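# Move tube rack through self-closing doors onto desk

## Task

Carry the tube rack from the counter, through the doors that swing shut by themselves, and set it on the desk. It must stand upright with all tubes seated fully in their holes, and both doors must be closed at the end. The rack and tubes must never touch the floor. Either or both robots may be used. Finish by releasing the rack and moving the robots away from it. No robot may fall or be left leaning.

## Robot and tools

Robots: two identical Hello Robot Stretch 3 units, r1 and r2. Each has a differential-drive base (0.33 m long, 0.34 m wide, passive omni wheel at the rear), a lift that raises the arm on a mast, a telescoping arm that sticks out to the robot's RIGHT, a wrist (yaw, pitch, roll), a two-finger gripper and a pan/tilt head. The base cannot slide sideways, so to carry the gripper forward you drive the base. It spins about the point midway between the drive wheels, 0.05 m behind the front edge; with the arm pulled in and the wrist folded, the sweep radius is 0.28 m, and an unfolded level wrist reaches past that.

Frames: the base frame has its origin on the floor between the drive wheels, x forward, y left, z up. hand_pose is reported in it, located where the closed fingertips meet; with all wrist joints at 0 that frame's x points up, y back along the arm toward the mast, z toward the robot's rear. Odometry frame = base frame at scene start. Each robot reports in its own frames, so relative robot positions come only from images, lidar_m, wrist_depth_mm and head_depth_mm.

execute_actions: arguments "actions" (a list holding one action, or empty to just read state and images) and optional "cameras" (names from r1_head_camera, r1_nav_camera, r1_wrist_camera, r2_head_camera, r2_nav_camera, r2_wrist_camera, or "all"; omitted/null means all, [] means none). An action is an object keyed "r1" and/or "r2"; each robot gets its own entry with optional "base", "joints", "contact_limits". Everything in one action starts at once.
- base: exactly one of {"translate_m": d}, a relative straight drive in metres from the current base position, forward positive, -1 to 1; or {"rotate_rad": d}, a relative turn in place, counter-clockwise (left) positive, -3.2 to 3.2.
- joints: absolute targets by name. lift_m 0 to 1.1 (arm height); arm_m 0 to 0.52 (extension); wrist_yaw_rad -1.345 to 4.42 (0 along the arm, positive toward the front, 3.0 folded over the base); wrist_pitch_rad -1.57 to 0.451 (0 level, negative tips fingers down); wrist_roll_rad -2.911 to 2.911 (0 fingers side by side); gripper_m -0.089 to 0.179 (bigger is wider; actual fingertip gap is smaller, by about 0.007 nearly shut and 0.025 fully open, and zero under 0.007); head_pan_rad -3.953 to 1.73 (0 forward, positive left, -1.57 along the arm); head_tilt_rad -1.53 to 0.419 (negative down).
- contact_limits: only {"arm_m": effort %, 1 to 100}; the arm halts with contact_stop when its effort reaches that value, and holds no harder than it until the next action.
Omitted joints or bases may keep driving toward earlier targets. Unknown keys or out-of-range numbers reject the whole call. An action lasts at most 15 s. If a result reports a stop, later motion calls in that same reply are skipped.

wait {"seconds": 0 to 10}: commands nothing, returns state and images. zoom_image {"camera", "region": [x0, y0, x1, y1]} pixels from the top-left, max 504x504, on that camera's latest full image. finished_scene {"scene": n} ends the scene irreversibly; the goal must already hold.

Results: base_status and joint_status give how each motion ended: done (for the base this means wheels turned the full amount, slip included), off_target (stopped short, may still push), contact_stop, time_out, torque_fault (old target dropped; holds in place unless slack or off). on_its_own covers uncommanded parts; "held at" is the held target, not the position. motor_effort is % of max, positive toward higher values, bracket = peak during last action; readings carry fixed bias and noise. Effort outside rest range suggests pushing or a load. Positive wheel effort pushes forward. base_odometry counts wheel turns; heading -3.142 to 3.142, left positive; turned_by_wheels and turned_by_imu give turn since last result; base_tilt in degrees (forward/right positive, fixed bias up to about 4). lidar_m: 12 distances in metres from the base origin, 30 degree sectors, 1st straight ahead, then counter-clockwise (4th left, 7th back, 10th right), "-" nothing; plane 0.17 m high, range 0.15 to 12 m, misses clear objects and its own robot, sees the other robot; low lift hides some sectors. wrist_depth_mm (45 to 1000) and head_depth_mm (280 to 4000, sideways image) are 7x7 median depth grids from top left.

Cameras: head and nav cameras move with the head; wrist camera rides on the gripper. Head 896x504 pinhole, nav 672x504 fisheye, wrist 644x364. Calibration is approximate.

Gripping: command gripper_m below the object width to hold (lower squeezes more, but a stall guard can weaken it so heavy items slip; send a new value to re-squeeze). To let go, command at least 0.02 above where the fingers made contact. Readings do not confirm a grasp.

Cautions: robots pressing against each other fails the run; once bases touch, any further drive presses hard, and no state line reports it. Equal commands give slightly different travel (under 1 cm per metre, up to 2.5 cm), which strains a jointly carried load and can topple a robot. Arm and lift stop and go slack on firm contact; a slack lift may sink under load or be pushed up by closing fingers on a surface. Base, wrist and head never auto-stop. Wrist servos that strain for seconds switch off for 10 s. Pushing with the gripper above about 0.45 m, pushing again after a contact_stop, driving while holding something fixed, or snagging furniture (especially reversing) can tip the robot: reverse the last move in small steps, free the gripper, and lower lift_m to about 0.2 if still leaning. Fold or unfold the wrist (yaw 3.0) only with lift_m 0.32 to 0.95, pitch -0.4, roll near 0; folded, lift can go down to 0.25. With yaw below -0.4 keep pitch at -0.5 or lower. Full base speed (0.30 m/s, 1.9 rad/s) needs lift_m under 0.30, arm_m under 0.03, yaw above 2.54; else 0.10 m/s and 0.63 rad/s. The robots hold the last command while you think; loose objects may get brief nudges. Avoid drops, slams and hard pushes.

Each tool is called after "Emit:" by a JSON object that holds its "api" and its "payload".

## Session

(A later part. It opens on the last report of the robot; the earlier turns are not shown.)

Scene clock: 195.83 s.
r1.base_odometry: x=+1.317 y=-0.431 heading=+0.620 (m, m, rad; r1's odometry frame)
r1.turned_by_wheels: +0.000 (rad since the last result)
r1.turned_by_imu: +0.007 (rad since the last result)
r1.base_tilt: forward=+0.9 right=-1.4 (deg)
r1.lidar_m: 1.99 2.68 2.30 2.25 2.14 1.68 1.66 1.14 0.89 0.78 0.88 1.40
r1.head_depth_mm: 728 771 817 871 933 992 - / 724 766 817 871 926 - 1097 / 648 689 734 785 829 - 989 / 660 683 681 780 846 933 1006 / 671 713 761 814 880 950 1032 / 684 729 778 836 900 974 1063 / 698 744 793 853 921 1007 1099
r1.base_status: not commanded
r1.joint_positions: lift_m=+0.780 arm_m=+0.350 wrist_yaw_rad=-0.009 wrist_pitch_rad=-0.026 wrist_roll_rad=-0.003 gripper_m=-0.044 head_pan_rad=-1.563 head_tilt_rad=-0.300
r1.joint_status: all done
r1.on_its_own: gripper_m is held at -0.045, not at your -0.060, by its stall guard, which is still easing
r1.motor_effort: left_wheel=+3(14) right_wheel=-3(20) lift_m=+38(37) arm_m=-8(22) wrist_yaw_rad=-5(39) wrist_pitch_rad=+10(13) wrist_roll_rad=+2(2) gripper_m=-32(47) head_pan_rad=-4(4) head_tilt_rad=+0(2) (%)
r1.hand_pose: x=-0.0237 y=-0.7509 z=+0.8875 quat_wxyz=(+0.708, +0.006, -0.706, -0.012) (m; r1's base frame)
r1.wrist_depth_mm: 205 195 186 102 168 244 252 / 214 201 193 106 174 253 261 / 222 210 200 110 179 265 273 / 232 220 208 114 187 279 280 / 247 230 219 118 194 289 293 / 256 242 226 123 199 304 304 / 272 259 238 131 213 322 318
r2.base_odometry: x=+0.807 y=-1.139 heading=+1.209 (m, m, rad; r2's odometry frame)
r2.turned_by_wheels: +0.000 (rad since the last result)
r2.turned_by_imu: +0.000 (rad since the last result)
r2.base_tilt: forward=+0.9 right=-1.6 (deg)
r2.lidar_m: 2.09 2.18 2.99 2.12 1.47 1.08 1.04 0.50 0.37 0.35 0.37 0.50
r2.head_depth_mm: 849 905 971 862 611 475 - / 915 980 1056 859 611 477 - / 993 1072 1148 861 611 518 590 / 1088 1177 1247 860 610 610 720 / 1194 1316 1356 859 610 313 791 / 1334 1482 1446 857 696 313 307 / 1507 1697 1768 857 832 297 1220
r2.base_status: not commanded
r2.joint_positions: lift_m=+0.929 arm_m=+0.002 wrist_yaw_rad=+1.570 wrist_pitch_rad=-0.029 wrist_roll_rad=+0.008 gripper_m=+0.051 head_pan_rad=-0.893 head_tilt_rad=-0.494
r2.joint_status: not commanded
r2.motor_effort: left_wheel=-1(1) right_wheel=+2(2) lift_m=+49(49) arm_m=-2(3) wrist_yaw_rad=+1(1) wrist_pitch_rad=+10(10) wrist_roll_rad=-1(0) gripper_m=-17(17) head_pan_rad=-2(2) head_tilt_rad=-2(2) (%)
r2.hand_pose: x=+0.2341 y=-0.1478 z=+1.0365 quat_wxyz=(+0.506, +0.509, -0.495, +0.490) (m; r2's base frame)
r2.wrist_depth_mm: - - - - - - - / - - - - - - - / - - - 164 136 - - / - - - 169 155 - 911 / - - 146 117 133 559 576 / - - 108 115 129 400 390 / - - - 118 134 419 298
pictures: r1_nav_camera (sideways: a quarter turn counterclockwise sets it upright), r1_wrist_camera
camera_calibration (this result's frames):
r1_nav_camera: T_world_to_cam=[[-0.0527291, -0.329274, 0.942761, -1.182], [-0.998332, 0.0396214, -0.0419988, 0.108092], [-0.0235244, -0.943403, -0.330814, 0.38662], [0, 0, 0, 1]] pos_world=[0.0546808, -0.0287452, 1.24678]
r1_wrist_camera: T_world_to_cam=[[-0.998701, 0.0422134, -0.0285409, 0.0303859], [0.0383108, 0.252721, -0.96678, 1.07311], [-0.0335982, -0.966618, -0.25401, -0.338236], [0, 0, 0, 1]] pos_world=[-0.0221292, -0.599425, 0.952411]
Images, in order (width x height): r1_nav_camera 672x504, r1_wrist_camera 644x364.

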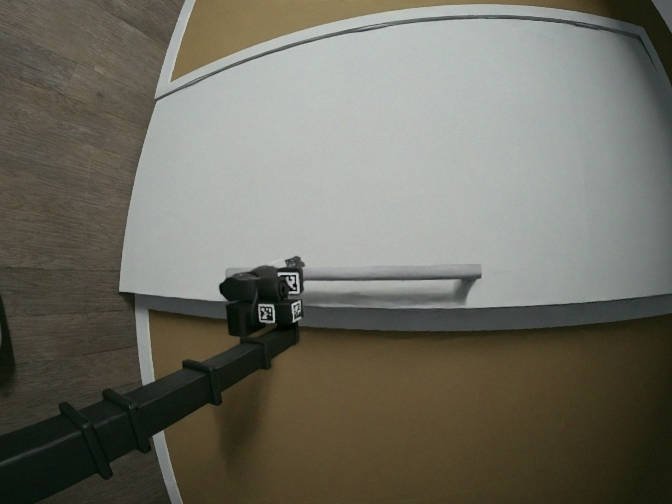

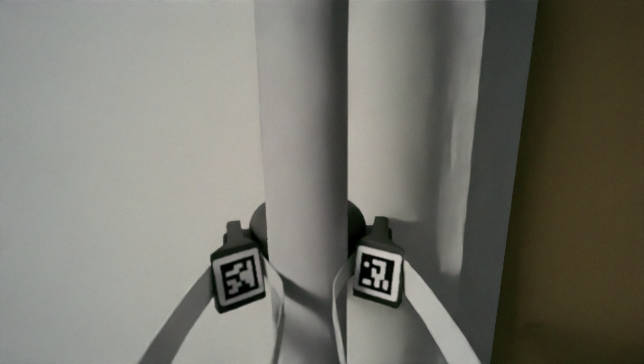

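Emit:
{"api": "execute_actions", "payload": {"actions": [{"r1":{"base":{"translate_m":0.08},"joints":{"arm_m":0.1}}}], "cameras": ["r1_wrist_camera","r1_nav_camera"]}}

Scene clock: 205.10 s.
r1.base_odometry: x=+1.382 y=-0.384 heading=+0.621 (m, m, rad; r1's odometry frame)
r1.turned_by_wheels: +0.000 (rad since the last result)
r1.turned_by_imu: -0.010 (rad since the last result)
r1.base_tilt: forward=+0.8 right=-1.5 (deg)
r1.lidar_m: 1.91 2.58 2.28 2.25 2.25 1.76 1.73 1.16 0.89 0.49 0.65 1.40
r1.head_depth_mm: 727 769 816 879 942 1013 1099 / 773 815 854 896 957 1029 1119 / 399 423 450 481 517 558 597 / 420 439 475 504 539 569 554 / 443 393 413 447 589 644 718 / 470 502 542 589 644 709 786 / 499 538 582 636 700 776 873
r1.base_status: done
r1.joint_positions: lift_m=+0.780 arm_m=+0.100 wrist_yaw_rad=+0.220 wrist_pitch_rad=-0.025 wrist_roll_rad=-0.002 gripper_m=-0.013 head_pan_rad=-1.564 head_tilt_rad=-0.300
r1.joint_status: all done
r1.on_its_own: wrist_yaw_rad is held at +0.201, not at your +0.000, by its stall guard, which is not easing now; gripper_m is held at -0.014, not at your -0.060, by its stall guard, which is not easing now; wrist_yaw_rad is at rest, and its effort (-16) is outside its rest range (-12 to +12)
r1.motor_effort: left_wheel=+3(36) right_wheel=-8(35) lift_m=+37(37) arm_m=-7(20) wrist_yaw_rad=-16(94) wrist_pitch_rad=+9(10) wrist_roll_rad=+1(2) gripper_m=-19(31) head_pan_rad=-4(5) head_tilt_rad=+1(1) (%)
r1.hand_pose: x=+0.0342 y=-0.4948 z=+0.8878 quat_wxyz=(+0.705, +0.086, -0.701, +0.069) (m; r1's base frame)
r1.wrist_depth_mm: 633 365 252 104 156 130 130 / 702 390 264 107 160 134 429 / 730 427 281 112 166 138 453 / 790 460 295 116 170 141 460 / 859 506 336 120 173 145 482 / 915 566 - 125 172 149 497 / 955 720 347 132 196 156 528
r2.base_odometry: x=+0.807 y=-1.139 heading=+1.209 (m, m, rad; r2's odometry frame)
r2.turned_by_wheels: +0.000 (rad since the last result)
r2.turned_by_imu: -0.001 (rad since the last result)
r2.base_tilt: forward=+0.9 right=-1.7 (deg)
r2.lidar_m: 2.09 2.18 3.00 2.04 1.47 1.09 1.04 0.50 0.37 0.35 0.37 0.50
r2.head_depth_mm: 847 906 969 862 611 474 - / 915 982 1057 861 611 478 - / 994 1070 1150 860 611 518 590 / 1085 1176 1243 857 610 610 718 / 1199 1311 1363 859 611 313 790 / 1330 1478 1448 856 695 313 308 / 1507 1691 1764 857 834 297 1218
r2.base_status: not commanded
r2.joint_positions: lift_m=+0.929 arm_m=+0.002 wrist_yaw_rad=+1.570 wrist_pitch_rad=-0.029 wrist_roll_rad=+0.008 gripper_m=+0.051 head_pan_rad=-0.893 head_tilt_rad=-0.494
r2.joint_status: not commanded
r2.motor_effort: left_wheel=-1(1) right_wheel=+2(1) lift_m=+49(49) arm_m=-3(3) wrist_yaw_rad=+2(0) wrist_pitch_rad=+10(10) wrist_roll_rad=+0(0) gripper_m=-17(17) head_pan_rad=-2(3) head_tilt_rad=-2(3) (%)
r2.hand_pose: x=+0.2341 y=-0.1478 z=+1.0365 quat_wxyz=(+0.506, +0.509, -0.495, +0.490) (m; r2's base frame)
r2.wrist_depth_mm: - - - - - - - / - - - - - - - / - - - 164 136 - - / - - - 169 155 - 932 / - - 146 117 133 566 565 / - - 108 115 129 399 390 / - - - 118 134 424 297
pictures: r1_nav_camera (sideways: a quarter turn counterclockwise sets it upright), r1_wrist_camera
camera_calibration (this result's frames):
r1_nav_camera: T_world_to_cam=[[-0.0529276, -0.32925, 0.942758, -1.18199], [-0.998308, 0.0402239, -0.0419984, 0.108091], [-0.0240934, -0.943385, -0.330822, 0.386634], [0, 0, 0, 1]] pos_world=[0.0546634, -0.028774, 1.24678]
r1_wrist_camera: T_world_to_cam=[[-0.982305, -0.184867, -0.0300281, -0.0342002], [-0.0182396, 0.253993, -0.967034, 1.00925], [0.1864, -0.949374, -0.252871, -0.0886273], [0, 0, 0, 1]] pos_world=[0.00133343, -0.346805, 0.952537]
Images, in order (width x height): r1_nav_camera 672x504, r1_wrist_camera 644x364.

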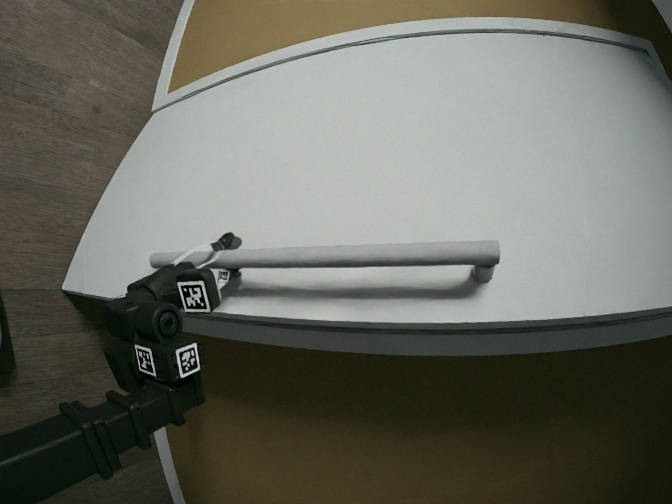

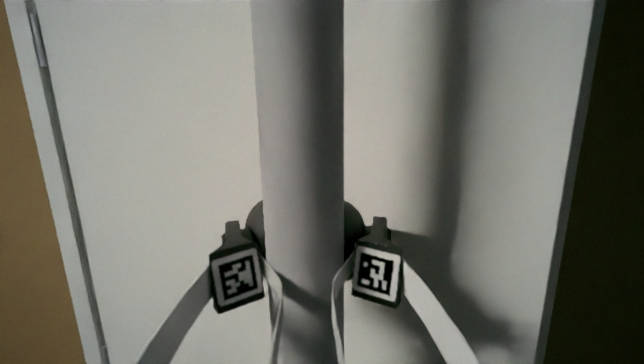

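Emit:
{"api": "execute_actions", "payload": {"actions": [{"r1":{"joints":{"gripper_m":0.1,"wrist_yaw_rad":0.0}}}], "cameras": []}}

Emit:
{"api": "execute_actions", "payload": {"actions": [{"r1":{"base":{"translate_m":-0.22},"joints":{"gripper_m":0.0}}}], "cameras": []}}

Emit:
{"api": "execute_actions", "payload": {"actions": [{"r1":{"joints":{"arm_m":0.45}}}], "cameras": ["r1_wrist_camera","r1_nav_camera"]}}

Scene clock: 223.30 s.
r1.base_odometry: x=+1.382 y=-0.384 heading=+0.620 (m, m, rad; r1's odometry frame)
r1.turned_by_wheels: +0.000 (rad since the last result)
r1.turned_by_imu: -0.002 (rad since the last result)
r1.base_tilt: forward=+0.7 right=-1.6 (deg)
r1.lidar_m: 1.92 2.59 2.28 2.25 2.25 1.76 1.73 1.15 0.89 0.88 0.95 1.41
r1.head_depth_mm: 725 771 819 879 944 1014 1099 / 739 781 831 885 945 1011 1103 / 743 773 823 877 937 1030 1092 / 749 794 841 900 967 1036 1121 / 753 799 850 906 974 1052 1143 / 758 804 859 916 983 1064 1153 / 767 813 866 924 991 1076 1165
r1.base_status: not commanded
r1.joint_positions: lift_m=+0.780 arm_m=+0.100 wrist_yaw_rad=+0.003 wrist_pitch_rad=-0.022 wrist_roll_rad=-0.002 gripper_m=+0.100 head_pan_rad=-1.564 head_tilt_rad=-0.300
r1.joint_status: all done
r1.motor_effort: left_wheel=+0(16) right_wheel=+1(31) lift_m=+38(38) arm_m=-5(11) wrist_yaw_rad=-2(84) wrist_pitch_rad=+8(9) wrist_roll_rad=+1(1) gripper_m=+0(92) head_pan_rad=-4(4) head_tilt_rad=+0(0) (%)
r1.hand_pose: x=-0.0208 y=-0.5009 z=+0.8884 quat_wxyz=(+0.708, +0.009, -0.706, -0.007) (m; r1's base frame)
r1.wrist_depth_mm: 534 523 520 502 485 498 478 / 565 548 538 520 505 502 491 / 573 559 550 536 520 527 523 / 592 595 569 572 536 549 537 / 626 614 601 595 558 574 559 / 651 647 622 604 608 589 580 / 696 669 647 633 620 611 604
r2.base_odometry: x=+0.807 y=-1.139 heading=+1.209 (m, m, rad; r2's odometry frame)
r2.turned_by_wheels: +0.000 (rad since the last result)
r2.turned_by_imu: +0.000 (rad since the last result)
r2.base_tilt: forward=+1.0 right=-1.7 (deg)
r2.lidar_m: 2.09 2.18 2.99 2.03 1.47 1.08 1.04 0.50 0.37 0.35 0.37 0.50
r2.head_depth_mm: 849 907 968 862 612 474 - / 914 981 1057 861 612 477 - / 991 1071 1148 860 610 518 590 / 1085 1180 1246 861 611 610 719 / 1196 1313 1355 859 610 314 793 / 1335 1475 1447 858 695 313 307 / 1515 1701 1775 858 833 297 1219
r2.base_status: not commanded
r2.joint_positions: lift_m=+0.929 arm_m=+0.002 wrist_yaw_rad=+1.570 wrist_pitch_rad=-0.029 wrist_roll_rad=+0.008 gripper_m=+0.051 head_pan_rad=-0.893 head_tilt_rad=-0.494
r2.joint_status: not commanded
r2.motor_effort: left_wheel=-1(1) right_wheel=+2(2) lift_m=+49(49) arm_m=-2(3) wrist_yaw_rad=+1(0) wrist_pitch_rad=+10(10) wrist_roll_rad=+0(0) gripper_m=-17(16) head_pan_rad=-3(3) head_tilt_rad=-2(2) (%)
r2.hand_pose: x=+0.2341 y=-0.1478 z=+1.0365 quat_wxyz=(+0.506, +0.509, -0.495, +0.490) (m; r2's base frame)
r2.wrist_depth_mm: - - - - - - - / - - - - - - - / - - - 164 136 - - / - - - 170 155 - 925 / - - 146 117 133 567 566 / - - 108 115 129 401 387 / - - - 118 133 420 296
pictures: none
No camera images: the call's "cameras" was empty. Leave "cameras" out to get every camera's image.

Scene clock: 227.07 s.
r1.base_odometry: x=+1.203 y=-0.512 heading=+0.620 (m, m, rad; r1's odometry frame)
r1.turned_by_wheels: +0.000 (rad since the last result)
r1.turned_by_imu: -0.003 (rad since the last result)
r1.base_tilt: forward=+0.8 right=-1.4 (deg)
r1.lidar_m: 2.14 2.82 2.31 2.27 1.97 1.54 1.51 1.13 0.88 0.86 0.93 1.35
r1.head_depth_mm: 719 761 807 861 921 990 1076 / 724 768 813 868 933 1003 1085 / 726 771 820 876 938 999 - / 723 765 818 870 938 1003 1104 / 740 775 823 872 931 1029 1126 / 743 780 833 896 965 1040 1131 / 749 795 844 902 971 1053 1144
r1.base_status: done
r1.joint_positions: lift_m=+0.780 arm_m=+0.100 wrist_yaw_rad=+0.002 wrist_pitch_rad=-0.022 wrist_roll_rad=-0.002 gripper_m=+0.000 head_pan_rad=-1.564 head_tilt_rad=-0.300
r1.joint_status: all done
r1.motor_effort: left_wheel=+0(5) right_wheel=+0(4) lift_m=+37(38) arm_m=-5(5) wrist_yaw_rad=-2(3) wrist_pitch_rad=+8(8) wrist_roll_rad=+1(1) gripper_m=-3(81) head_pan_rad=-4(3) head_tilt_rad=+0(0) (%)
r1.hand_pose: x=-0.0209 y=-0.5009 z=+0.8884 quat_wxyz=(+0.708, +0.009, -0.706, -0.007) (m; r1's base frame)
r1.wrist_depth_mm: 521 507 492 483 483 462 461 / 536 530 510 501 487 489 483 / 565 535 538 518 519 493 496 / 580 571 564 541 525 526 510 / 612 594 582 - 553 543 529 / 628 616 621 585 579 562 564 / 657 646 631 619 606 596 571
r2.base_odometry: x=+0.807 y=-1.139 heading=+1.209 (m, m, rad; r2's odometry frame)
r2.turned_by_wheels: +0.000 (rad since the last result)
r2.turned_by_imu: +0.000 (rad since the last result)
r2.base_tilt: forward=+1.0 right=-1.7 (deg)
r2.lidar_m: 2.09 2.18 3.00 2.26 1.47 1.08 1.04 0.50 0.37 0.35 0.37 0.50
r2.head_depth_mm: 848 905 970 861 611 474 - / 912 984 1056 862 611 478 - / 992 1071 1150 860 611 518 589 / 1085 1184 1248 860 611 611 719 / 1196 1311 1353 858 609 313 790 / 1339 1478 1446 860 697 312 308 / 1513 1697 1763 857 833 297 1224
r2.base_status: not commanded
r2.joint_positions: lift_m=+0.929 arm_m=+0.002 wrist_yaw_rad=+1.570 wrist_pitch_rad=-0.029 wrist_roll_rad=+0.008 gripper_m=+0.051 head_pan_rad=-0.893 head_tilt_rad=-0.494
r2.joint_status: not commanded
r2.motor_effort: left_wheel=-1(1) right_wheel=+2(2) lift_m=+49(49) arm_m=-2(2) wrist_yaw_rad=+1(1) wrist_pitch_rad=+10(10) wrist_roll_rad=+0(0) gripper_m=-17(17) head_pan_rad=-2(3) head_tilt_rad=-3(3) (%)
r2.hand_pose: x=+0.2341 y=-0.1478 z=+1.0365 quat_wxyz=(+0.506, +0.509, -0.495, +0.490) (m; r2's base frame)
r2.wrist_depth_mm: - - - - - - - / - - - - - - - / - - - 164 136 - - / - - - 170 155 - 912 / - - 146 117 132 570 573 / - - 108 115 129 402 394 / - - - 118 134 425 298
pictures: none
No camera images: the call's "cameras" was empty. Leave "cameras" out to get every camera's image.

Scene clock: 230.87 s.
r1.base_odometry: x=+1.203 y=-0.512 heading=+0.620 (m, m, rad; r1's odometry frame)
r1.turned_by_wheels: +0.000 (rad since the last result)
r1.turned_by_imu: -0.003 (rad since the last result)
r1.base_tilt: forward=+0.6 right=-1.8 (deg)
r1.lidar_m: 2.14 2.82 2.31 2.27 1.97 1.54 1.51 1.13 0.88 0.86 0.93 1.35
r1.head_depth_mm: 725 768 812 868 929 986 - / 729 773 819 875 920 1020 1095 / 736 777 825 879 - 1027 1099 / 733 775 821 879 951 1018 1102 / 741 787 829 876 937 1035 1122 / 749 781 841 901 969 1048 1129 / 755 799 850 908 973 1057 1144
r1.base_status: not commanded
r1.joint_positions: lift_m=+0.780 arm_m=+0.448 wrist_yaw_rad=+0.004 wrist_pitch_rad=-0.042 wrist_roll_rad=-0.001 gripper_m=+0.000 head_pan_rad=-1.564 head_tilt_rad=-0.300
r1.joint_status: all done
r1.on_its_own: arm_m is at rest, and its effort (+25) is outside its rest range (-14 to +14)
r1.motor_effort: left_wheel=+0(3) right_wheel=+1(4) lift_m=+38(37) arm_m=+25(28) wrist_yaw_rad=-3(6) wrist_pitch_rad=+15(16) wrist_roll_rad=+1(1) gripper_m=-3(3) head_pan_rad=-4(4) head_tilt_rad=+0(1) (%)
r1.hand_pose: x=-0.0204 y=-0.8483 z=+0.8834 quat_wxyz=(+0.708, +0.017, -0.706, -0.014) (m; r1's base frame)
r1.wrist_depth_mm: 177 175 160 158 164 161 159 / 183 181 166 164 171 168 165 / 193 190 173 171 178 175 172 / 201 197 180 178 186 181 178 / 210 206 202 - 192 189 185 / 218 216 211 195 201 197 192 / 156 228 217 203 210 206 202
r2.base_odometry: x=+0.807 y=-1.139 heading=+1.209 (m, m, rad; r2's odometry frame)
r2.turned_by_wheels: +0.000 (rad since the last result)
r2.turned_by_imu: +0.000 (rad since the last result)
r2.base_tilt: forward=+0.9 right=-1.7 (deg)
r2.lidar_m: 2.10 2.18 2.99 2.26 1.47 1.08 1.05 0.50 0.37 0.35 0.37 0.50
r2.head_depth_mm: 850 905 967 862 612 474 - / 915 980 1058 862 612 477 - / 991 1073 1148 860 612 518 590 / 1085 1178 1246 858 611 609 718 / 1199 1309 1360 858 611 314 791 / 1337 1479 1444 857 696 312 307 / 1505 1694 1768 859 832 297 1218
r2.base_status: not commanded
r2.joint_positions: lift_m=+0.929 arm_m=+0.002 wrist_yaw_rad=+1.570 wrist_pitch_rad=-0.029 wrist_roll_rad=+0.008 gripper_m=+0.051 head_pan_rad=-0.893 head_tilt_rad=-0.494
r2.joint_status: not commanded
r2.motor_effort: left_wheel=-1(1) right_wheel=+1(1) lift_m=+49(49) arm_m=-2(3) wrist_yaw_rad=+1(1) wrist_pitch_rad=+9(10) wrist_roll_rad=+0(0) gripper_m=-17(17) head_pan_rad=-2(2) head_tilt_rad=-2(2) (%)
r2.hand_pose: x=+0.2341 y=-0.1478 z=+1.0365 quat_wxyz=(+0.506, +0.509, -0.495, +0.490) (m; r2's base frame)
r2.wrist_depth_mm: - - - - - - - / - - - - - - - / - - - 165 136 - - / - - - 170 155 - 922 / - - 146 117 133 570 572 / - - 108 115 129 402 389 / - - - 118 134 418 298
pictures: r1_nav_camera (sideways: a quarter turn counterclockwise sets it upright), r1_wrist_camera
camera_calibration (this result's frames):
r1_nav_camera: T_world_to_cam=[[-0.0529268, -0.329252, 0.942757, -1.18199], [-0.998308, 0.0402215, -0.0419983, 0.108091], [-0.0240911, -0.943385, -0.330824, 0.386637], [0, 0, 0, 1]] pos_world=[0.0546635, -0.0287738, 1.24678]
r1_wrist_camera: T_world_to_cam=[[-0.99912, 0.0298047, -0.0295101, 0.0279994], [0.0364474, 0.268806, -0.962505, 1.10341], [-0.0207547, -0.962733, -0.269655, -0.415868], [0, 0, 0, 1]] pos_world=[-0.0208729, -0.697808, 0.950724]
Images, in order (width x height): r1_nav_camera 672x504, r1_wrist_camera 644x364.

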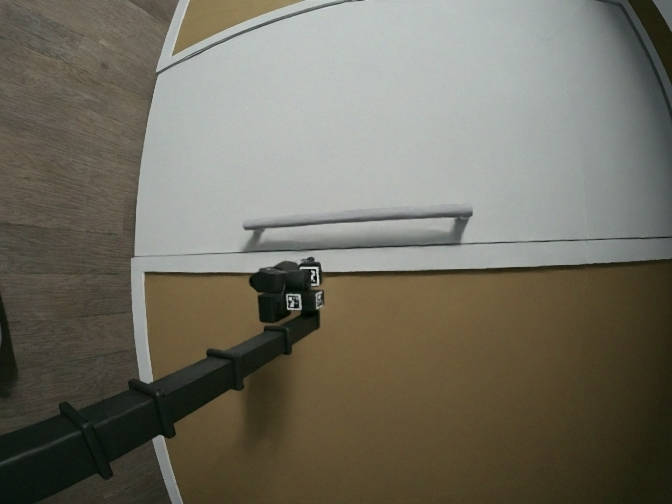

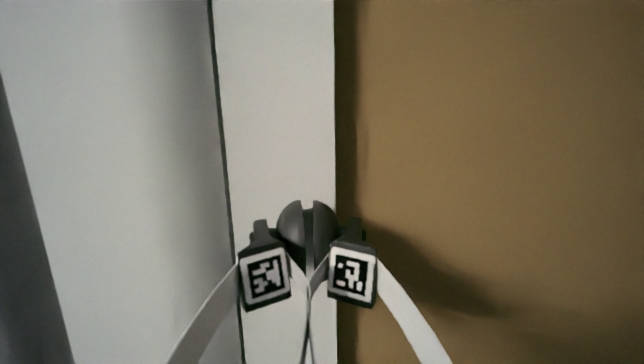

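Emit:
{"api": "execute_actions", "payload": {"actions": [{"r1":{"joints":{"arm_m":0.0,"gripper_m":0.12}}}], "cameras": []}}

Emit:
{"api": "execute_actions", "payload": {"actions": [{"r1":{"base":{"translate_m":0.915},"joints":{"wrist_yaw_rad":0.9}}}], "cameras": []}}

Emit:
{"api": "execute_actions", "payload": {"actions": [{"r1":{"base":{"rotate_rad":-1.61},"joints":{"head_pan_rad":-0.5,"head_tilt_rad":-0.4}}}], "cameras": ["r1_head_camera","r1_nav_camera","r2_nav_camera"]}}

Scene clock: 264.57 s.
r1.base_odometry: x=+1.203 y=-0.512 heading=+0.620 (m, m, rad; r1's odometry frame)
r1.turned_by_wheels: +0.000 (rad since the last result)
r1.turned_by_imu: -0.003 (rad since the last result)
r1.base_tilt: forward=+0.9 right=-1.4 (deg)
r1.lidar_m: 2.13 2.82 2.31 2.26 1.98 1.54 1.51 1.13 0.88 0.86 0.93 1.34
r1.head_depth_mm: 718 760 808 864 925 993 1074 / 724 766 814 866 930 1004 1077 / 727 770 821 874 939 1011 1094 / 725 766 818 873 941 1013 1102 / 736 780 823 870 932 1031 1108 / 743 776 833 893 961 1036 1126 / 748 793 845 902 967 1046 1136
r1.base_status: not commanded
r1.joint_positions: lift_m=+0.780 arm_m=+0.000 wrist_yaw_rad=+0.001 wrist_pitch_rad=-0.023 wrist_roll_rad=-0.001 gripper_m=+0.120 head_pan_rad=-1.564 head_tilt_rad=-0.300
r1.joint_status: all done
r1.motor_effort: left_wheel=+0(7) right_wheel=+0(6) lift_m=+38(38) arm_m=-6(23) wrist_yaw_rad=-1(15) wrist_pitch_rad=+8(15) wrist_roll_rad=+1(1) gripper_m=+0(85) head_pan_rad=-4(4) head_tilt_rad=+0(0) (%)
r1.hand_pose: x=-0.0211 y=-0.4009 z=+0.8882 quat_wxyz=(+0.708, +0.009, -0.706, -0.008) (m; r1's base frame)
r1.wrist_depth_mm: 607 595 589 567 574 553 558 / 647 627 616 598 591 579 572 / 656 638 636 622 614 606 591 / 683 684 661 642 633 629 621 / 717 702 693 664 676 637 645 / 750 - 719 690 707 670 661 / 773 759 755 726 730 705 688
r2.base_odometry: x=+0.807 y=-1.139 heading=+1.209 (m, m, rad; r2's odometry frame)
r2.turned_by_wheels: +0.000 (rad since the last result)
r2.turned_by_imu: +0.000 (rad since the last result)
r2.base_tilt: forward=+1.0 right=-1.6 (deg)
r2.lidar_m: 2.10 2.18 3.00 2.25 1.47 1.08 1.05 0.50 0.37 0.35 0.37 0.50
r2.head_depth_mm: 848 903 969 862 612 474 - / 913 981 1058 859 611 478 - / 994 1071 1145 861 610 518 589 / 1084 1179 1246 862 610 609 718 / 1201 1308 1360 859 610 314 793 / 1329 1478 1441 858 695 312 307 / 1509 1698 1766 857 832 297 1219
r2.base_status: not commanded
r2.joint_positions: lift_m=+0.929 arm_m=+0.002 wrist_yaw_rad=+1.570 wrist_pitch_rad=-0.029 wrist_roll_rad=+0.008 gripper_m=+0.051 head_pan_rad=-0.893 head_tilt_rad=-0.494
r2.joint_status: not commanded
r2.motor_effort: left_wheel=-1(1) right_wheel=+1(2) lift_m=+49(49) arm_m=-3(3) wrist_yaw_rad=+1(0) wrist_pitch_rad=+10(10) wrist_roll_rad=+0(0) gripper_m=-18(17) head_pan_rad=-3(3) head_tilt_rad=-2(2) (%)
r2.hand_pose: x=+0.2341 y=-0.1478 z=+1.0365 quat_wxyz=(+0.506, +0.509, -0.495, +0.490) (m; r2's base frame)
r2.wrist_depth_mm: - - - - - - - / - - - - - - - / - - - 165 135 - - / - - - 169 155 - 919 / - - 145 117 132 567 575 / - - 108 115 129 402 392 / - - - 118 133 425 296
pictures: none
No camera images: the call's "cameras" was empty. Leave "cameras" out to get every camera's image.

Scene clock: 275.07 s.
r1.base_odometry: x=+1.948 y=+0.020 heading=+0.620 (m, m, rad; r1's odometry frame)
r1.turned_by_wheels: +0.000 (rad since the last result)
r1.turned_by_imu: +0.006 (rad since the last result)
r1.base_tilt: forward=+0.7 right=-1.5 (deg)
r1.lidar_m: 1.22 1.85 2.21 2.18 2.34 2.46 2.42 1.24 0.97 0.95 1.02 1.51
r1.head_depth_mm: 793 840 893 948 1019 1095 1181 / 796 844 898 959 1028 1106 1199 / 804 851 906 967 1035 1119 1209 / 810 860 908 972 1041 1125 1220 / 803 857 911 976 1050 1140 1235 / 821 871 928 990 1065 1150 1247 / 827 878 935 998 1073 1164 1258
r1.base_status: done
r1.joint_positions: lift_m=+0.780 arm_m=+0.000 wrist_yaw_rad=+0.897 wrist_pitch_rad=-0.023 wrist_roll_rad=-0.001 gripper_m=+0.120 head_pan_rad=-1.564 head_tilt_rad=-0.300
r1.joint_status: all done
r1.motor_effort: left_wheel=-1(5) right_wheel=+1(3) lift_m=+37(38) arm_m=-6(6) wrist_yaw_rad=+2(4) wrist_pitch_rad=+8(8) wrist_roll_rad=+1(1) gripper_m=+0(0) head_pan_rad=-4(4) head_tilt_rad=+0(1) (%)
r1.hand_pose: x=+0.1784 y=-0.3048 z=+0.8882 quat_wxyz=(+0.641, +0.314, -0.633, +0.299) (m; r1's base frame)
r1.wrist_depth_mm: - - - - 865 710 583 / - - - - 931 726 597 / - - - - 946 734 603 / - - - - - 754 622 / - - - - - 764 638 / - - - - - 749 653 / - - - - - 854 636
r2.base_odometry: x=+0.807 y=-1.139 heading=+1.209 (m, m, rad; r2's odometry frame)
r2.turned_by_wheels: +0.000 (rad since the last result)
r2.turned_by_imu: -0.001 (rad since the last result)
r2.base_tilt: forward=+1.0 right=-1.7 (deg)
r2.lidar_m: 2.09 2.18 2.99 1.34 1.47 1.08 1.05 0.50 0.37 0.35 0.37 0.50
r2.head_depth_mm: 849 906 971 862 612 474 - / 913 981 1054 862 611 477 - / 991 1074 1147 860 611 518 590 / 1086 1180 1247 858 610 609 718 / 1198 1314 1357 857 610 313 792 / 1329 1475 1448 859 696 312 307 / 1510 1695 1770 857 833 297 1219
r2.base_status: not commanded
r2.joint_positions: lift_m=+0.929 arm_m=+0.002 wrist_yaw_rad=+1.570 wrist_pitch_rad=-0.029 wrist_roll_rad=+0.008 gripper_m=+0.051 head_pan_rad=-0.893 head_tilt_rad=-0.494
r2.joint_status: not commanded
r2.motor_effort: left_wheel=-1(1) right_wheel=+1(2) lift_m=+49(49) arm_m=-3(2) wrist_yaw_rad=+0(0) wrist_pitch_rad=+10(10) wrist_roll_rad=+0(0) gripper_m=-18(17) head_pan_rad=-3(2) head_tilt_rad=-3(2) (%)
r2.hand_pose: x=+0.2341 y=-0.1478 z=+1.0365 quat_wxyz=(+0.506, +0.509, -0.495, +0.490) (m; r2's base frame)
r2.wrist_depth_mm: - - - - - - - / - - - - - - - / - - - 165 136 - - / - - - 170 154 - 924 / - - 146 117 133 565 566 / - - 108 115 129 401 390 / - - - 118 134 420 296
pictures: none
No camera images: the call's "cameras" was empty. Leave "cameras" out to get every camera's image.

Scene clock: 278.57 s.
r1.base_odometry: x=+1.948 y=+0.020 heading=-0.990 (m, m, rad; r1's odometry frame)
r1.turned_by_wheels: -1.610 (rad since the last result)
r1.turned_by_imu: -1.607 (rad since the last result)
r1.base_tilt: forward=+0.7 right=-1.3 (deg)
r1.lidar_m: 0.95 1.01 1.44 1.22 1.81 2.23 2.19 2.30 2.48 2.42 1.27 0.98
r1.head_depth_mm: 1045 1132 1237 1368 1518 1615 1411 / 990 1041 1156 1242 1405 1541 1383 / 949 1018 1101 1195 1307 1441 1393 / 904 967 1040 1126 1224 1344 1397 / 864 919 987 1069 1151 1259 1351 / 824 878 938 1008 1087 1179 1292 / 793 842 895 958 1028 1114 1215
r1.base_status: done
r1.joint_positions: lift_m=+0.780 arm_m=+0.000 wrist_yaw_rad=+0.898 wrist_pitch_rad=-0.023 wrist_roll_rad=-0.001 gripper_m=+0.120 head_pan_rad=-0.507 head_tilt_rad=-0.395
r1.joint_status: all done
r1.motor_effort: left_wheel=+2(7) right_wheel=-1(3) lift_m=+38(38) arm_m=-6(6) wrist_yaw_rad=+2(2) wrist_pitch_rad=+8(9) wrist_roll_rad=+1(1) gripper_m=+0(0) head_pan_rad=+4(57) head_tilt_rad=-3(19) (%)
r1.hand_pose: x=+0.1785 y=-0.3047 z=+0.8882 quat_wxyz=(+0.641, +0.314, -0.633, +0.300) (m; r1's base frame)
r1.wrist_depth_mm: 665 734 871 - - - - / 679 759 892 - - - - / 679 811 917 - - - - / 719 811 948 - - - - / 721 810 959 - - - - / 749 - - - - - - / 738 891 - - - - -
r2.base_odometry: x=+0.807 y=-1.139 heading=+1.209 (m, m, rad; r2's odometry frame)
r2.turned_by_wheels: +0.000 (rad since the last result)
r2.turned_by_imu: +0.000 (rad since the last result)
r2.base_tilt: forward=+0.9 right=-1.6 (deg)
r2.lidar_m: 2.09 2.18 3.00 1.22 1.47 1.08 1.05 0.50 0.37 0.35 0.37 0.50
r2.head_depth_mm: 850 903 971 859 611 475 - / 918 982 1055 863 611 478 - / 994 1073 1152 860 610 518 590 / 1085 1181 1249 861 611 611 718 / 1197 1305 1358 859 610 313 792 / 1334 1480 1443 858 696 312 307 / 1507 1685 1772 856 832 297 1220
r2.base_status: not commanded
r2.joint_positions: lift_m=+0.929 arm_m=+0.002 wrist_yaw_rad=+1.570 wrist_pitch_rad=-0.029 wrist_roll_rad=+0.008 gripper_m=+0.051 head_pan_rad=-0.893 head_tilt_rad=-0.494
r2.joint_status: not commanded
r2.motor_effort: left_wheel=-1(1) right_wheel=+1(2) lift_m=+49(49) arm_m=-2(2) wrist_yaw_rad=+1(2) wrist_pitch_rad=+10(10) wrist_roll_rad=+0(0) gripper_m=-17(17) head_pan_rad=-2(3) head_tilt_rad=-2(2) (%)
r2.hand_pose: x=+0.2341 y=-0.1478 z=+1.0365 quat_wxyz=(+0.506, +0.509, -0.495, +0.490) (m; r2's base frame)
r2.wrist_depth_mm: - - - - - - - / - - - - - - - / - - - 164 136 - - / - - - 170 154 - 912 / - - 146 117 133 563 567 / - - 108 115 128 400 389 / - - - 118 134 422 297
pictures: r1_head_camera (sideways: a quarter turn clockwise sets it upright), r1_nav_camera (sideways: a quarter turn counterclockwise sets it upright), r2_nav_camera (sideways: a quarter turn counterclockwise sets it upright)
camera_calibration (this result's frames):
r1_head_camera: T_world_to_cam=[[-0.346973, 0.227826, -0.909783, 1.20726], [0.488652, 0.871893, 0.0319754, -0.0439273], [0.800518, -0.433472, -0.41385, 0.492974], [0, 0, 0, 1]] pos_world=[0.0457157, -0.0230534, 1.30376]
r1_nav_camera: T_world_to_cam=[[0.337022, -0.250322, 0.90761, -1.1385], [-0.529004, -0.847795, -0.0373904, 0.0992243], [0.778827, -0.467528, -0.418147, 0.495378], [0, 0, 0, 1]] pos_world=[0.0503755, 0.0307336, 1.24416]
r2_nav_camera: T_world_to_cam=[[0.297924, -0.356396, 0.885564, -1.11716], [-0.780188, -0.625452, 0.0107593, 0.0484199], [0.550043, -0.694112, -0.464393, 0.560453], [0, 0, 0, 1]] pos_world=[0.0623309, 0.0211514, 1.24906]
Images, in order (width x height): r1_head_camera 896x504, r1_nav_camera 672x504, r2_nav_camera 672x504.

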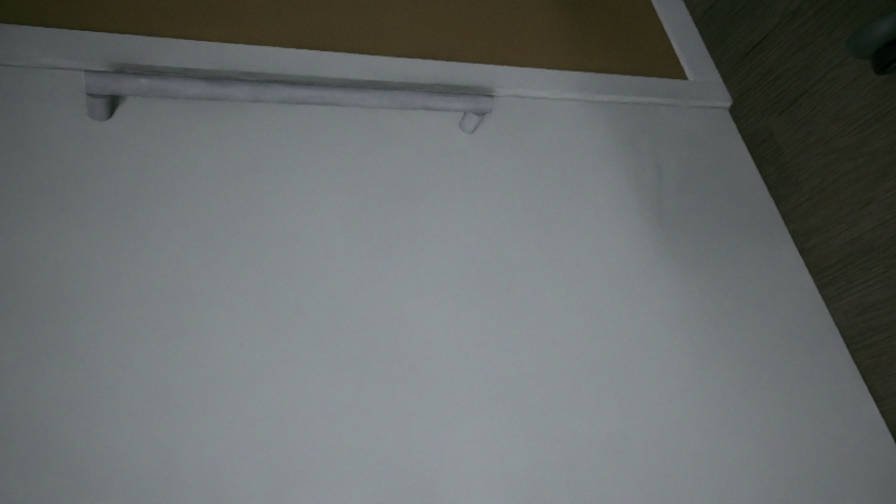

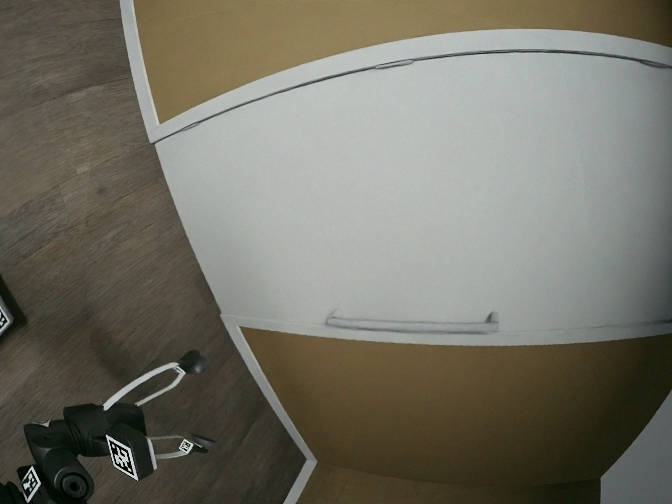

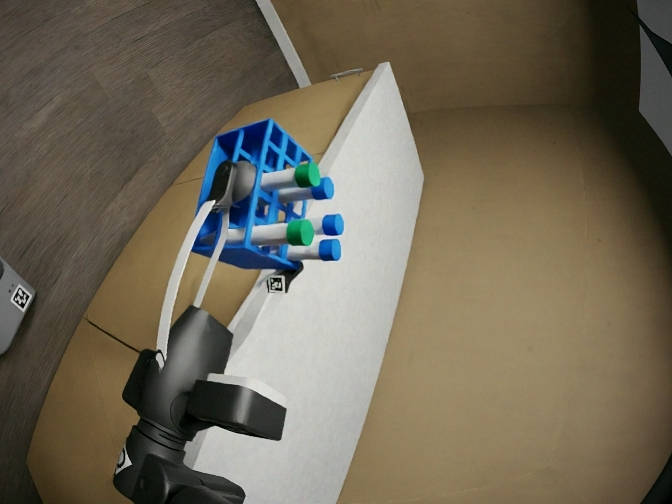

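Emit:
{"api": "execute_actions", "payload": {"actions": [{"r1":{"base":{"translate_m":0.62},"joints":{"arm_m":0.42}}}], "cameras": ["r1_wrist_camera","r1_nav_camera"]}}

Scene clock: 290.57 s.
r1.base_odometry: x=+2.288 y=-0.498 heading=-0.989 (m, m, rad; r1's odometry frame)
r1.turned_by_wheels: +0.000 (rad since the last result)
r1.turned_by_imu: +0.002 (rad since the last result)
r1.base_tilt: forward=+0.9 right=-1.5 (deg)
r1.lidar_m: 0.33 0.34 0.51 1.69 1.79 2.55 2.80 2.95 2.51 1.06 0.45 0.34
r1.head_depth_mm: 338 365 398 438 487 548 624 / 320 345 375 409 452 503 567 / 304 327 353 384 421 467 520 / 291 311 334 361 395 433 481 / 282 296 317 342 371 405 446 / - 285 302 324 350 381 416 / - - 288 308 331 359 390
r1.base_status: done
r1.joint_positions: lift_m=+0.780 arm_m=+0.420 wrist_yaw_rad=+0.898 wrist_pitch_rad=-0.023 wrist_roll_rad=-0.001 gripper_m=+0.120 head_pan_rad=-0.507 head_tilt_rad=-0.395
r1.joint_status: all done
r1.motor_effort: left_wheel=+1(6) right_wheel=+0(2) lift_m=+38(38) arm_m=+5(5) wrist_yaw_rad=+1(2) wrist_pitch_rad=+8(9) wrist_roll_rad=+1(1) gripper_m=+1(1) head_pan_rad=+5(4) head_tilt_rad=-3(4) (%)
r1.hand_pose: x=+0.1785 y=-0.7239 z=+0.8883 quat_wxyz=(+0.641, +0.314, -0.633, +0.300) (m; r1's base frame)
r1.wrist_depth_mm: 183 203 237 201 344 458 662 / 187 208 243 212 359 485 726 / 189 214 251 274 377 510 773 / 194 219 258 286 396 538 841 / 199 217 266 294 373 601 937 / 203 - 281 306 419 708 - / 203 241 286 312 450 640 -
r2.base_odometry: x=+0.807 y=-1.139 heading=+1.209 (m, m, rad; r2's odometry frame)
r2.turned_by_wheels: +0.000 (rad since the last result)
r2.turned_by_imu: -0.001 (rad since the last result)
r2.base_tilt: forward=+1.0 right=-1.7 (deg)
r2.lidar_m: 2.10 2.18 2.99 3.77 1.47 1.08 1.05 0.50 0.37 0.35 0.37 0.50
r2.head_depth_mm: 847 904 971 862 611 474 - / 914 981 1056 861 611 478 - / 992 1070 1152 860 611 519 590 / 1086 1180 1249 862 610 611 720 / 1195 1314 1351 857 611 313 790 / 1333 1481 1442 859 695 313 307 / 1504 1693 1765 858 835 297 1224
r2.base_status: not commanded
r2.joint_positions: lift_m=+0.929 arm_m=+0.002 wrist_yaw_rad=+1.570 wrist_pitch_rad=-0.029 wrist_roll_rad=+0.008 gripper_m=+0.051 head_pan_rad=-0.893 head_tilt_rad=-0.494
r2.joint_status: not commanded
r2.motor_effort: left_wheel=-1(1) right_wheel=+2(2) lift_m=+49(49) arm_m=-2(2) wrist_yaw_rad=+1(0) wrist_pitch_rad=+10(10) wrist_roll_rad=+0(1) gripper_m=-17(17) head_pan_rad=-3(2) head_tilt_rad=-3(2) (%)
r2.hand_pose: x=+0.2341 y=-0.1478 z=+1.0365 quat_wxyz=(+0.506, +0.509, -0.495, +0.490) (m; r2's base frame)
r2.wrist_depth_mm: - - - - - - - / - - - - - - - / - - - 165 136 - - / - - - 170 155 - 909 / - - 146 117 133 566 567 / - - 108 115 129 403 390 / - - - 118 133 422 296
pictures: r1_nav_camera (sideways: a quarter turn counterclockwise sets it upright), r1_wrist_camera
camera_calibration (this result's frames):
r1_nav_camera: T_world_to_cam=[[0.337226, -0.250405, 0.907511, -1.13837], [-0.528958, -0.847824, -0.0373783, 0.0992084], [0.778769, -0.46743, -0.418362, 0.495659], [0, 0, 0, 1]] pos_world=[0.0503615, 0.0307431, 1.24416]
r1_wrist_camera: T_world_to_cam=[[-0.648572, -0.760556, -0.030158, -0.411003], [-0.172248, 0.185249, -0.967478, 1.04864], [0.741408, -0.622284, -0.251151, -0.196764], [0, 0, 0, 1]] pos_world=[0.059943, -0.629294, 0.952724]
Images, in order (width x height): r1_nav_camera 672x504, r1_wrist_camera 644x364.

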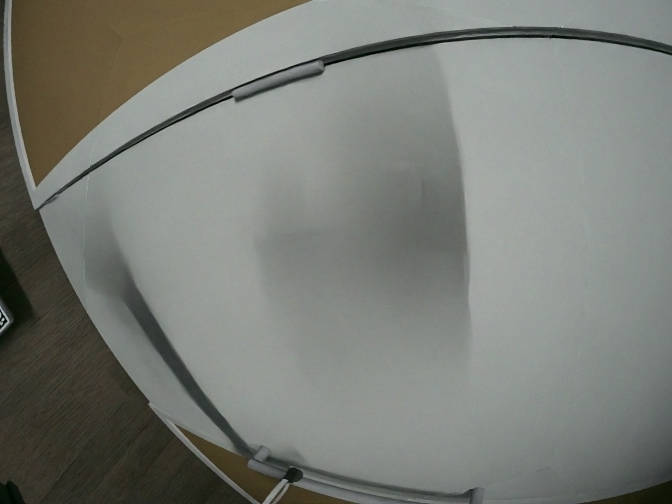

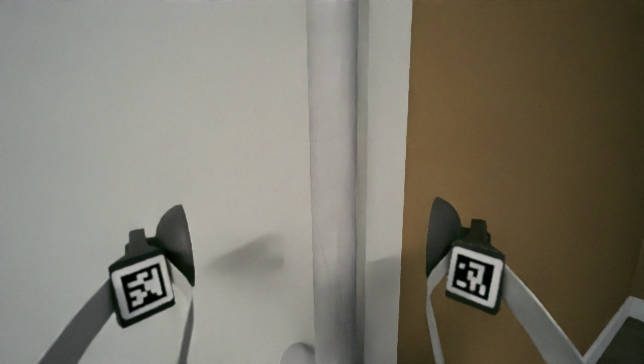

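Emit:
{"api": "execute_actions", "payload": {"actions": [{"r1":{"base":{"translate_m":0.045},"joints":{"arm_m":0.475},"contact_limits":{"arm_m":25}}}], "cameras": ["r1_wrist_camera"]}}

Emit:
{"api": "execute_actions", "payload": {"actions": [{"r1":{"joints":{"gripper_m":-0.06}}}], "cameras": ["r1_wrist_camera"]}}

Emit:
{"api": "execute_actions", "payload": {"actions": [{"r1":{"base":{"translate_m":-0.12},"joints":{"arm_m":0.455}}}], "cameras": ["r1_wrist_camera","r1_nav_camera"]}}

Scene clock: 296.63 s.
r1.base_odometry: x=+2.313 y=-0.536 heading=-0.989 (m, m, rad; r1's odometry frame)
r1.turned_by_wheels: +0.000 (rad since the last result)
r1.turned_by_imu: -0.001 (rad since the last result)
r1.base_tilt: forward=+0.8 right=-1.6 (deg)
r1.lidar_m: 0.29 0.29 0.44 1.47 1.79 2.55 2.85 3.00 2.51 0.90 0.39 0.30
r1.head_depth_mm: 289 309 337 371 412 464 528 / - 292 317 347 382 426 481 / - 283 299 325 357 394 440 / - - 286 307 334 367 407 / - - - 289 314 343 378 / - - - 283 296 322 352 / - - - - 285 304 330
r1.base_status: done
r1.joint_positions: lift_m=+0.780 arm_m=+0.475 wrist_yaw_rad=+0.898 wrist_pitch_rad=-0.023 wrist_roll_rad=-0.001 gripper_m=+0.120 head_pan_rad=-0.507 head_tilt_rad=-0.395
r1.joint_status: all done
r1.motor_effort: left_wheel=+2(5) right_wheel=-1(3) lift_m=+37(37) arm_m=+4(4) wrist_yaw_rad=+2(2) wrist_pitch_rad=+9(8) wrist_roll_rad=+1(1) gripper_m=+0(0) head_pan_rad=+5(5) head_tilt_rad=-3(3) (%)
r1.contact_limits: arm_m 25 (drawing in: default 32, maximum 51; extending or still: default 41, maximum 68)
r1.hand_pose: x=+0.1786 y=-0.7789 z=+0.8883 quat_wxyz=(+0.641, +0.314, -0.633, +0.300) (m; r1's base frame)
r1.wrist_depth_mm: 146 163 187 132 257 365 517 / 150 166 193 136 268 381 577 / 153 171 200 142 300 407 619 / 156 175 206 148 313 433 668 / 160 174 215 155 291 482 749 / 165 - 222 163 312 551 865 / - 193 227 169 361 508 -
r2.base_odometry: x=+0.807 y=-1.139 heading=+1.209 (m, m, rad; r2's odometry frame)
r2.turned_by_wheels: +0.000 (rad since the last result)
r2.turned_by_imu: +0.000 (rad since the last result)
r2.base_tilt: forward=+1.0 right=-1.7 (deg)
r2.lidar_m: 2.09 2.18 3.00 3.80 1.47 1.08 1.04 0.50 0.37 0.35 0.37 0.50
r2.head_depth_mm: 849 906 970 859 613 474 - / 913 980 1055 861 611 477 - / 995 1069 1153 861 611 518 590 / 1085 1180 1247 859 611 610 719 / 1197 1318 1358 857 611 313 790 / 1333 1482 1450 859 696 313 308 / 1499 1697 1762 857 833 297 1221
r2.base_status: not commanded
r2.joint_positions: lift_m=+0.929 arm_m=+0.002 wrist_yaw_rad=+1.570 wrist_pitch_rad=-0.029 wrist_roll_rad=+0.008 gripper_m=+0.051 head_pan_rad=-0.893 head_tilt_rad=-0.494
r2.joint_status: not commanded
r2.motor_effort: left_wheel=-1(1) right_wheel=+2(2) lift_m=+49(49) arm_m=-3(3) wrist_yaw_rad=+0(1) wrist_pitch_rad=+10(10) wrist_roll_rad=+0(1) gripper_m=-17(17) head_pan_rad=-2(2) head_tilt_rad=-2(2) (%)
r2.hand_pose: x=+0.2341 y=-0.1478 z=+1.0365 quat_wxyz=(+0.506, +0.509, -0.495, +0.490) (m; r2's base frame)
r2.wrist_depth_mm: - - - - - - - / - - - - - - - / - - - 164 136 - - / - - - 169 155 - 932 / - - 146 117 133 566 572 / - - 108 115 129 401 394 / - - - 118 133 420 297
pictures: r1_wrist_camera
camera_calibration (this result's frames):
r1_wrist_camera: T_world_to_cam=[[-0.648552, -0.760573, -0.0301579, -0.452842], [-0.172253, 0.185244, -0.967478, 1.05883], [0.741424, -0.622265, -0.251151, -0.230975], [0, 0, 0, 1]] pos_world=[0.0599447, -0.684288, 0.952724]
Images, in order (width x height): r1_wrist_camera 644x364.

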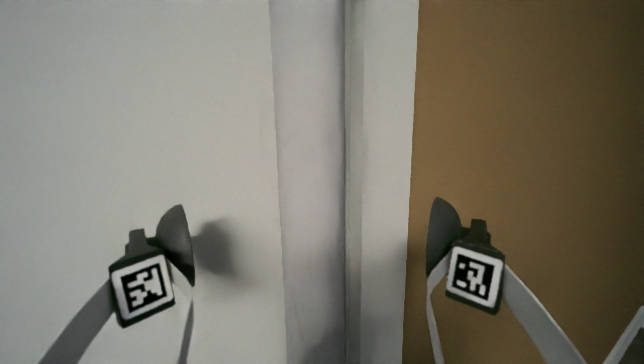

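Scene clock: 298.93 s.
r1.base_odometry: x=+2.313 y=-0.536 heading=-0.990 (m, m, rad; r1's odometry frame)
r1.turned_by_wheels: +0.000 (rad since the last result)
r1.turned_by_imu: -0.001 (rad since the last result)
r1.base_tilt: forward=+0.9 right=-1.4 (deg)
r1.lidar_m: 0.29 0.29 0.44 1.46 1.79 2.55 2.85 2.99 2.52 0.89 0.39 0.30
r1.head_depth_mm: 289 309 338 371 412 464 529 / - 293 317 347 382 426 481 / - 283 299 325 357 395 441 / - - 286 307 334 367 407 / - - - 290 314 344 377 / - - - 284 296 322 353 / - - - - 285 304 330
r1.base_status: not commanded
r1.joint_positions: lift_m=+0.780 arm_m=+0.475 wrist_yaw_rad=+0.898 wrist_pitch_rad=-0.023 wrist_roll_rad=-0.001 gripper_m=-0.058 head_pan_rad=-0.507 head_tilt_rad=-0.395
r1.joint_status: all done
r1.motor_effort: left_wheel=-1(1) right_wheel=+2(3) lift_m=+37(37) arm_m=+4(4) wrist_yaw_rad=+2(2) wrist_pitch_rad=+8(9) wrist_roll_rad=+1(1) gripper_m=-38(99) head_pan_rad=+5(4) head_tilt_rad=-3(3) (%)
r1.hand_pose: x=+0.1785 y=-0.7791 z=+0.8883 quat_wxyz=(+0.641, +0.314, -0.633, +0.300) (m; r1's base frame)
r1.wrist_depth_mm: 146 163 185 132 258 365 530 / 150 167 194 137 268 382 569 / 154 172 200 142 301 411 613 / 158 176 207 149 312 431 680 / 160 180 205 153 344 464 759 / 164 186 - 160 379 500 858 / 169 185 229 169 332 550 -
r2.base_odometry: x=+0.807 y=-1.139 heading=+1.209 (m, m, rad; r2's odometry frame)
r2.turned_by_wheels: +0.000 (rad since the last result)
r2.turned_by_imu: +0.000 (rad since the last result)
r2.base_tilt: forward=+1.0 right=-1.7 (deg)
r2.lidar_m: 2.09 2.18 2.99 3.78 1.47 1.08 1.05 0.50 0.37 0.35 0.37 0.50
r2.head_depth_mm: 847 905 969 862 613 474 - / 913 981 1056 864 611 477 - / 991 1075 1150 861 611 518 589 / 1086 1180 1246 859 611 610 719 / 1198 1318 1359 858 610 314 791 / 1339 1481 1447 858 696 313 307 / 1504 1688 1773 858 834 297 1214
r2.base_status: not commanded
r2.joint_positions: lift_m=+0.929 arm_m=+0.002 wrist_yaw_rad=+1.570 wrist_pitch_rad=-0.029 wrist_roll_rad=+0.008 gripper_m=+0.051 head_pan_rad=-0.893 head_tilt_rad=-0.494
r2.joint_status: not commanded
r2.motor_effort: left_wheel=-1(1) right_wheel=+1(2) lift_m=+49(49) arm_m=-2(2) wrist_yaw_rad=+1(1) wrist_pitch_rad=+10(10) wrist_roll_rad=+0(0) gripper_m=-17(17) head_pan_rad=-3(2) head_tilt_rad=-2(2) (%)
r2.hand_pose: x=+0.2341 y=-0.1478 z=+1.0365 quat_wxyz=(+0.506, +0.509, -0.495, +0.490) (m; r2's base frame)
r2.wrist_depth_mm: - - - - - - - / - - - - - - - / - - - 164 135 - - / - - - 169 155 - 937 / - - 146 117 133 565 567 / - - 108 115 129 402 392 / - - - 118 134 419 297
pictures: r1_wrist_camera
camera_calibration (this result's frames):
r1_wrist_camera: T_world_to_cam=[[-0.649014, -0.760179, -0.0301574, -0.452628], [-0.17214, 0.185349, -0.967478, 1.0589], [0.741046, -0.622715, -0.251151, -0.23128], [0, 0, 0, 1]] pos_world=[0.0599054, -0.684365, 0.952724]
Images, in order (width x height): r1_wrist_camera 644x364.

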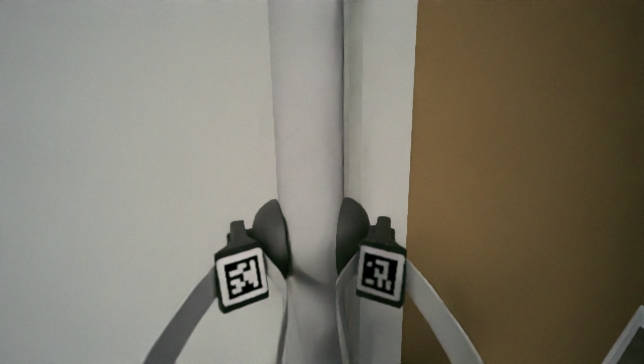

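Scene clock: 301.30 s.
r1.base_odometry: x=+2.247 y=-0.436 heading=-0.989 (m, m, rad; r1's odometry frame)
r1.turned_by_wheels: +0.000 (rad since the last result)
r1.turned_by_imu: +0.000 (rad since the last result)
r1.base_tilt: forward=+0.8 right=-1.5 (deg)
r1.lidar_m: 0.40 0.42 0.62 1.71 1.80 2.79 2.73 2.88 2.51 1.30 0.48 0.40
r1.head_depth_mm: 361 390 424 465 515 574 651 / 349 376 407 445 489 544 611 / 338 363 391 426 467 517 577 / 327 350 377 409 447 492 547 / 317 339 364 393 428 470 519 / 307 328 351 378 411 449 495 / 298 318 340 365 395 430 471
r1.base_status: done
r1.joint_positions: lift_m=+0.780 arm_m=+0.455 wrist_yaw_rad=+0.911 wrist_pitch_rad=-0.023 wrist_roll_rad=-0.001 gripper_m=-0.045 head_pan_rad=-0.507 head_tilt_rad=-0.395
r1.joint_status: all done
r1.on_its_own: gripper_m is held at -0.046, not at your -0.060, by its stall guard, which is still easing
r1.motor_effort: left_wheel=+6(10) right_wheel=-8(18) lift_m=+38(38) arm_m=-4(14) wrist_yaw_rad=-9(31) wrist_pitch_rad=+8(8) wrist_roll_rad=+1(1) gripper_m=-14(39) head_pan_rad=+5(4) head_tilt_rad=-3(4) (%)
r1.hand_pose: x=+0.1805 y=-0.7570 z=+0.8883 quat_wxyz=(+0.639, +0.318, -0.631, +0.304) (m; r1's base frame)
r1.wrist_depth_mm: 159 173 190 135 442 562 804 / 163 178 197 140 459 601 882 / 168 183 203 145 477 645 958 / 172 188 213 151 500 677 - / 177 193 212 154 542 725 - / 181 198 - 161 590 796 - / 185 200 238 172 558 847 -
r2.base_odometry: x=+0.807 y=-1.139 heading=+1.209 (m, m, rad; r2's odometry frame)
r2.turned_by_wheels: +0.000 (rad since the last result)
r2.turned_by_imu: +0.000 (rad since the last result)
r2.base_tilt: forward=+1.0 right=-1.7 (deg)
r2.lidar_m: 2.09 2.18 3.00 3.79 1.47 1.08 1.04 0.50 0.37 0.35 0.37 0.50
r2.head_depth_mm: 848 905 971 863 611 474 - / 914 979 1056 862 611 477 - / 993 1071 1150 861 610 518 590 / 1082 1180 1242 859 610 610 718 / 1199 1311 1355 860 610 313 792 / 1334 1478 1450 858 695 312 307 / 1507 1687 1769 859 832 297 1218
r2.base_status: not commanded
r2.joint_positions: lift_m=+0.929 arm_m=+0.002 wrist_yaw_rad=+1.570 wrist_pitch_rad=-0.029 wrist_roll_rad=+0.008 gripper_m=+0.051 head_pan_rad=-0.893 head_tilt_rad=-0.494
r2.joint_status: not commanded
r2.motor_effort: left_wheel=-1(1) right_wheel=+2(2) lift_m=+49(49) arm_m=-3(2) wrist_yaw_rad=+0(0) wrist_pitch_rad=+10(10) wrist_roll_rad=+0(0) gripper_m=-16(17) head_pan_rad=-3(2) head_tilt_rad=-2(2) (%)
r2.hand_pose: x=+0.2341 y=-0.1478 z=+1.0365 quat_wxyz=(+0.506, +0.509, -0.495, +0.490) (m; r2's base frame)
r2.wrist_depth_mm: - - - - - - - / - - - - - - - / - - - 164 136 - - / - - - 169 155 - 924 / - - 145 117 133 566 566 / - - 108 115 129 402 392 / - - - 118 134 420 296
pictures: r1_nav_camera (sideways: a quarter turn counterclockwise sets it upright), r1_wrist_camera
camera_calibration (this result's frames):
r1_nav_camera: T_world_to_cam=[[0.337276, -0.250433, 0.907485, -1.13834], [-0.52896, -0.847823, -0.0373752, 0.0992042], [0.778747, -0.467417, -0.418419, 0.495733], [0, 0, 0, 1]] pos_world=[0.0503584, 0.0307448, 1.24416]
r1_wrist_camera: T_world_to_cam=[[-0.638963, -0.768645, -0.0301672, -0.442697], [-0.17444, 0.182982, -0.967516, 1.05386], [0.749197, -0.612945, -0.251002, -0.213264], [0, 0, 0, 1]] pos_world=[0.0607448, -0.663833, 0.95274]
Images, in order (width x height): r1_nav_camera 672x504, r1_wrist_camera 644x364.

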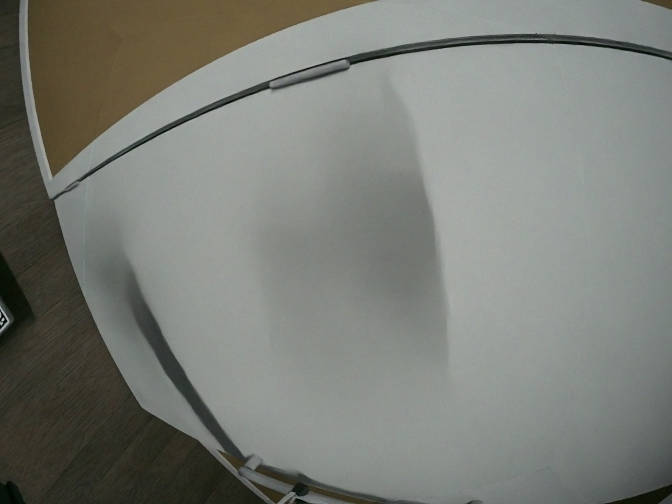

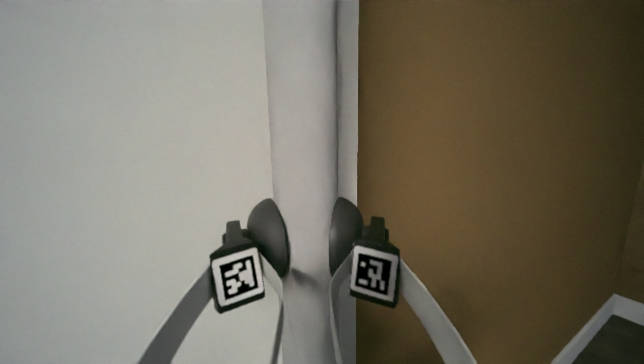

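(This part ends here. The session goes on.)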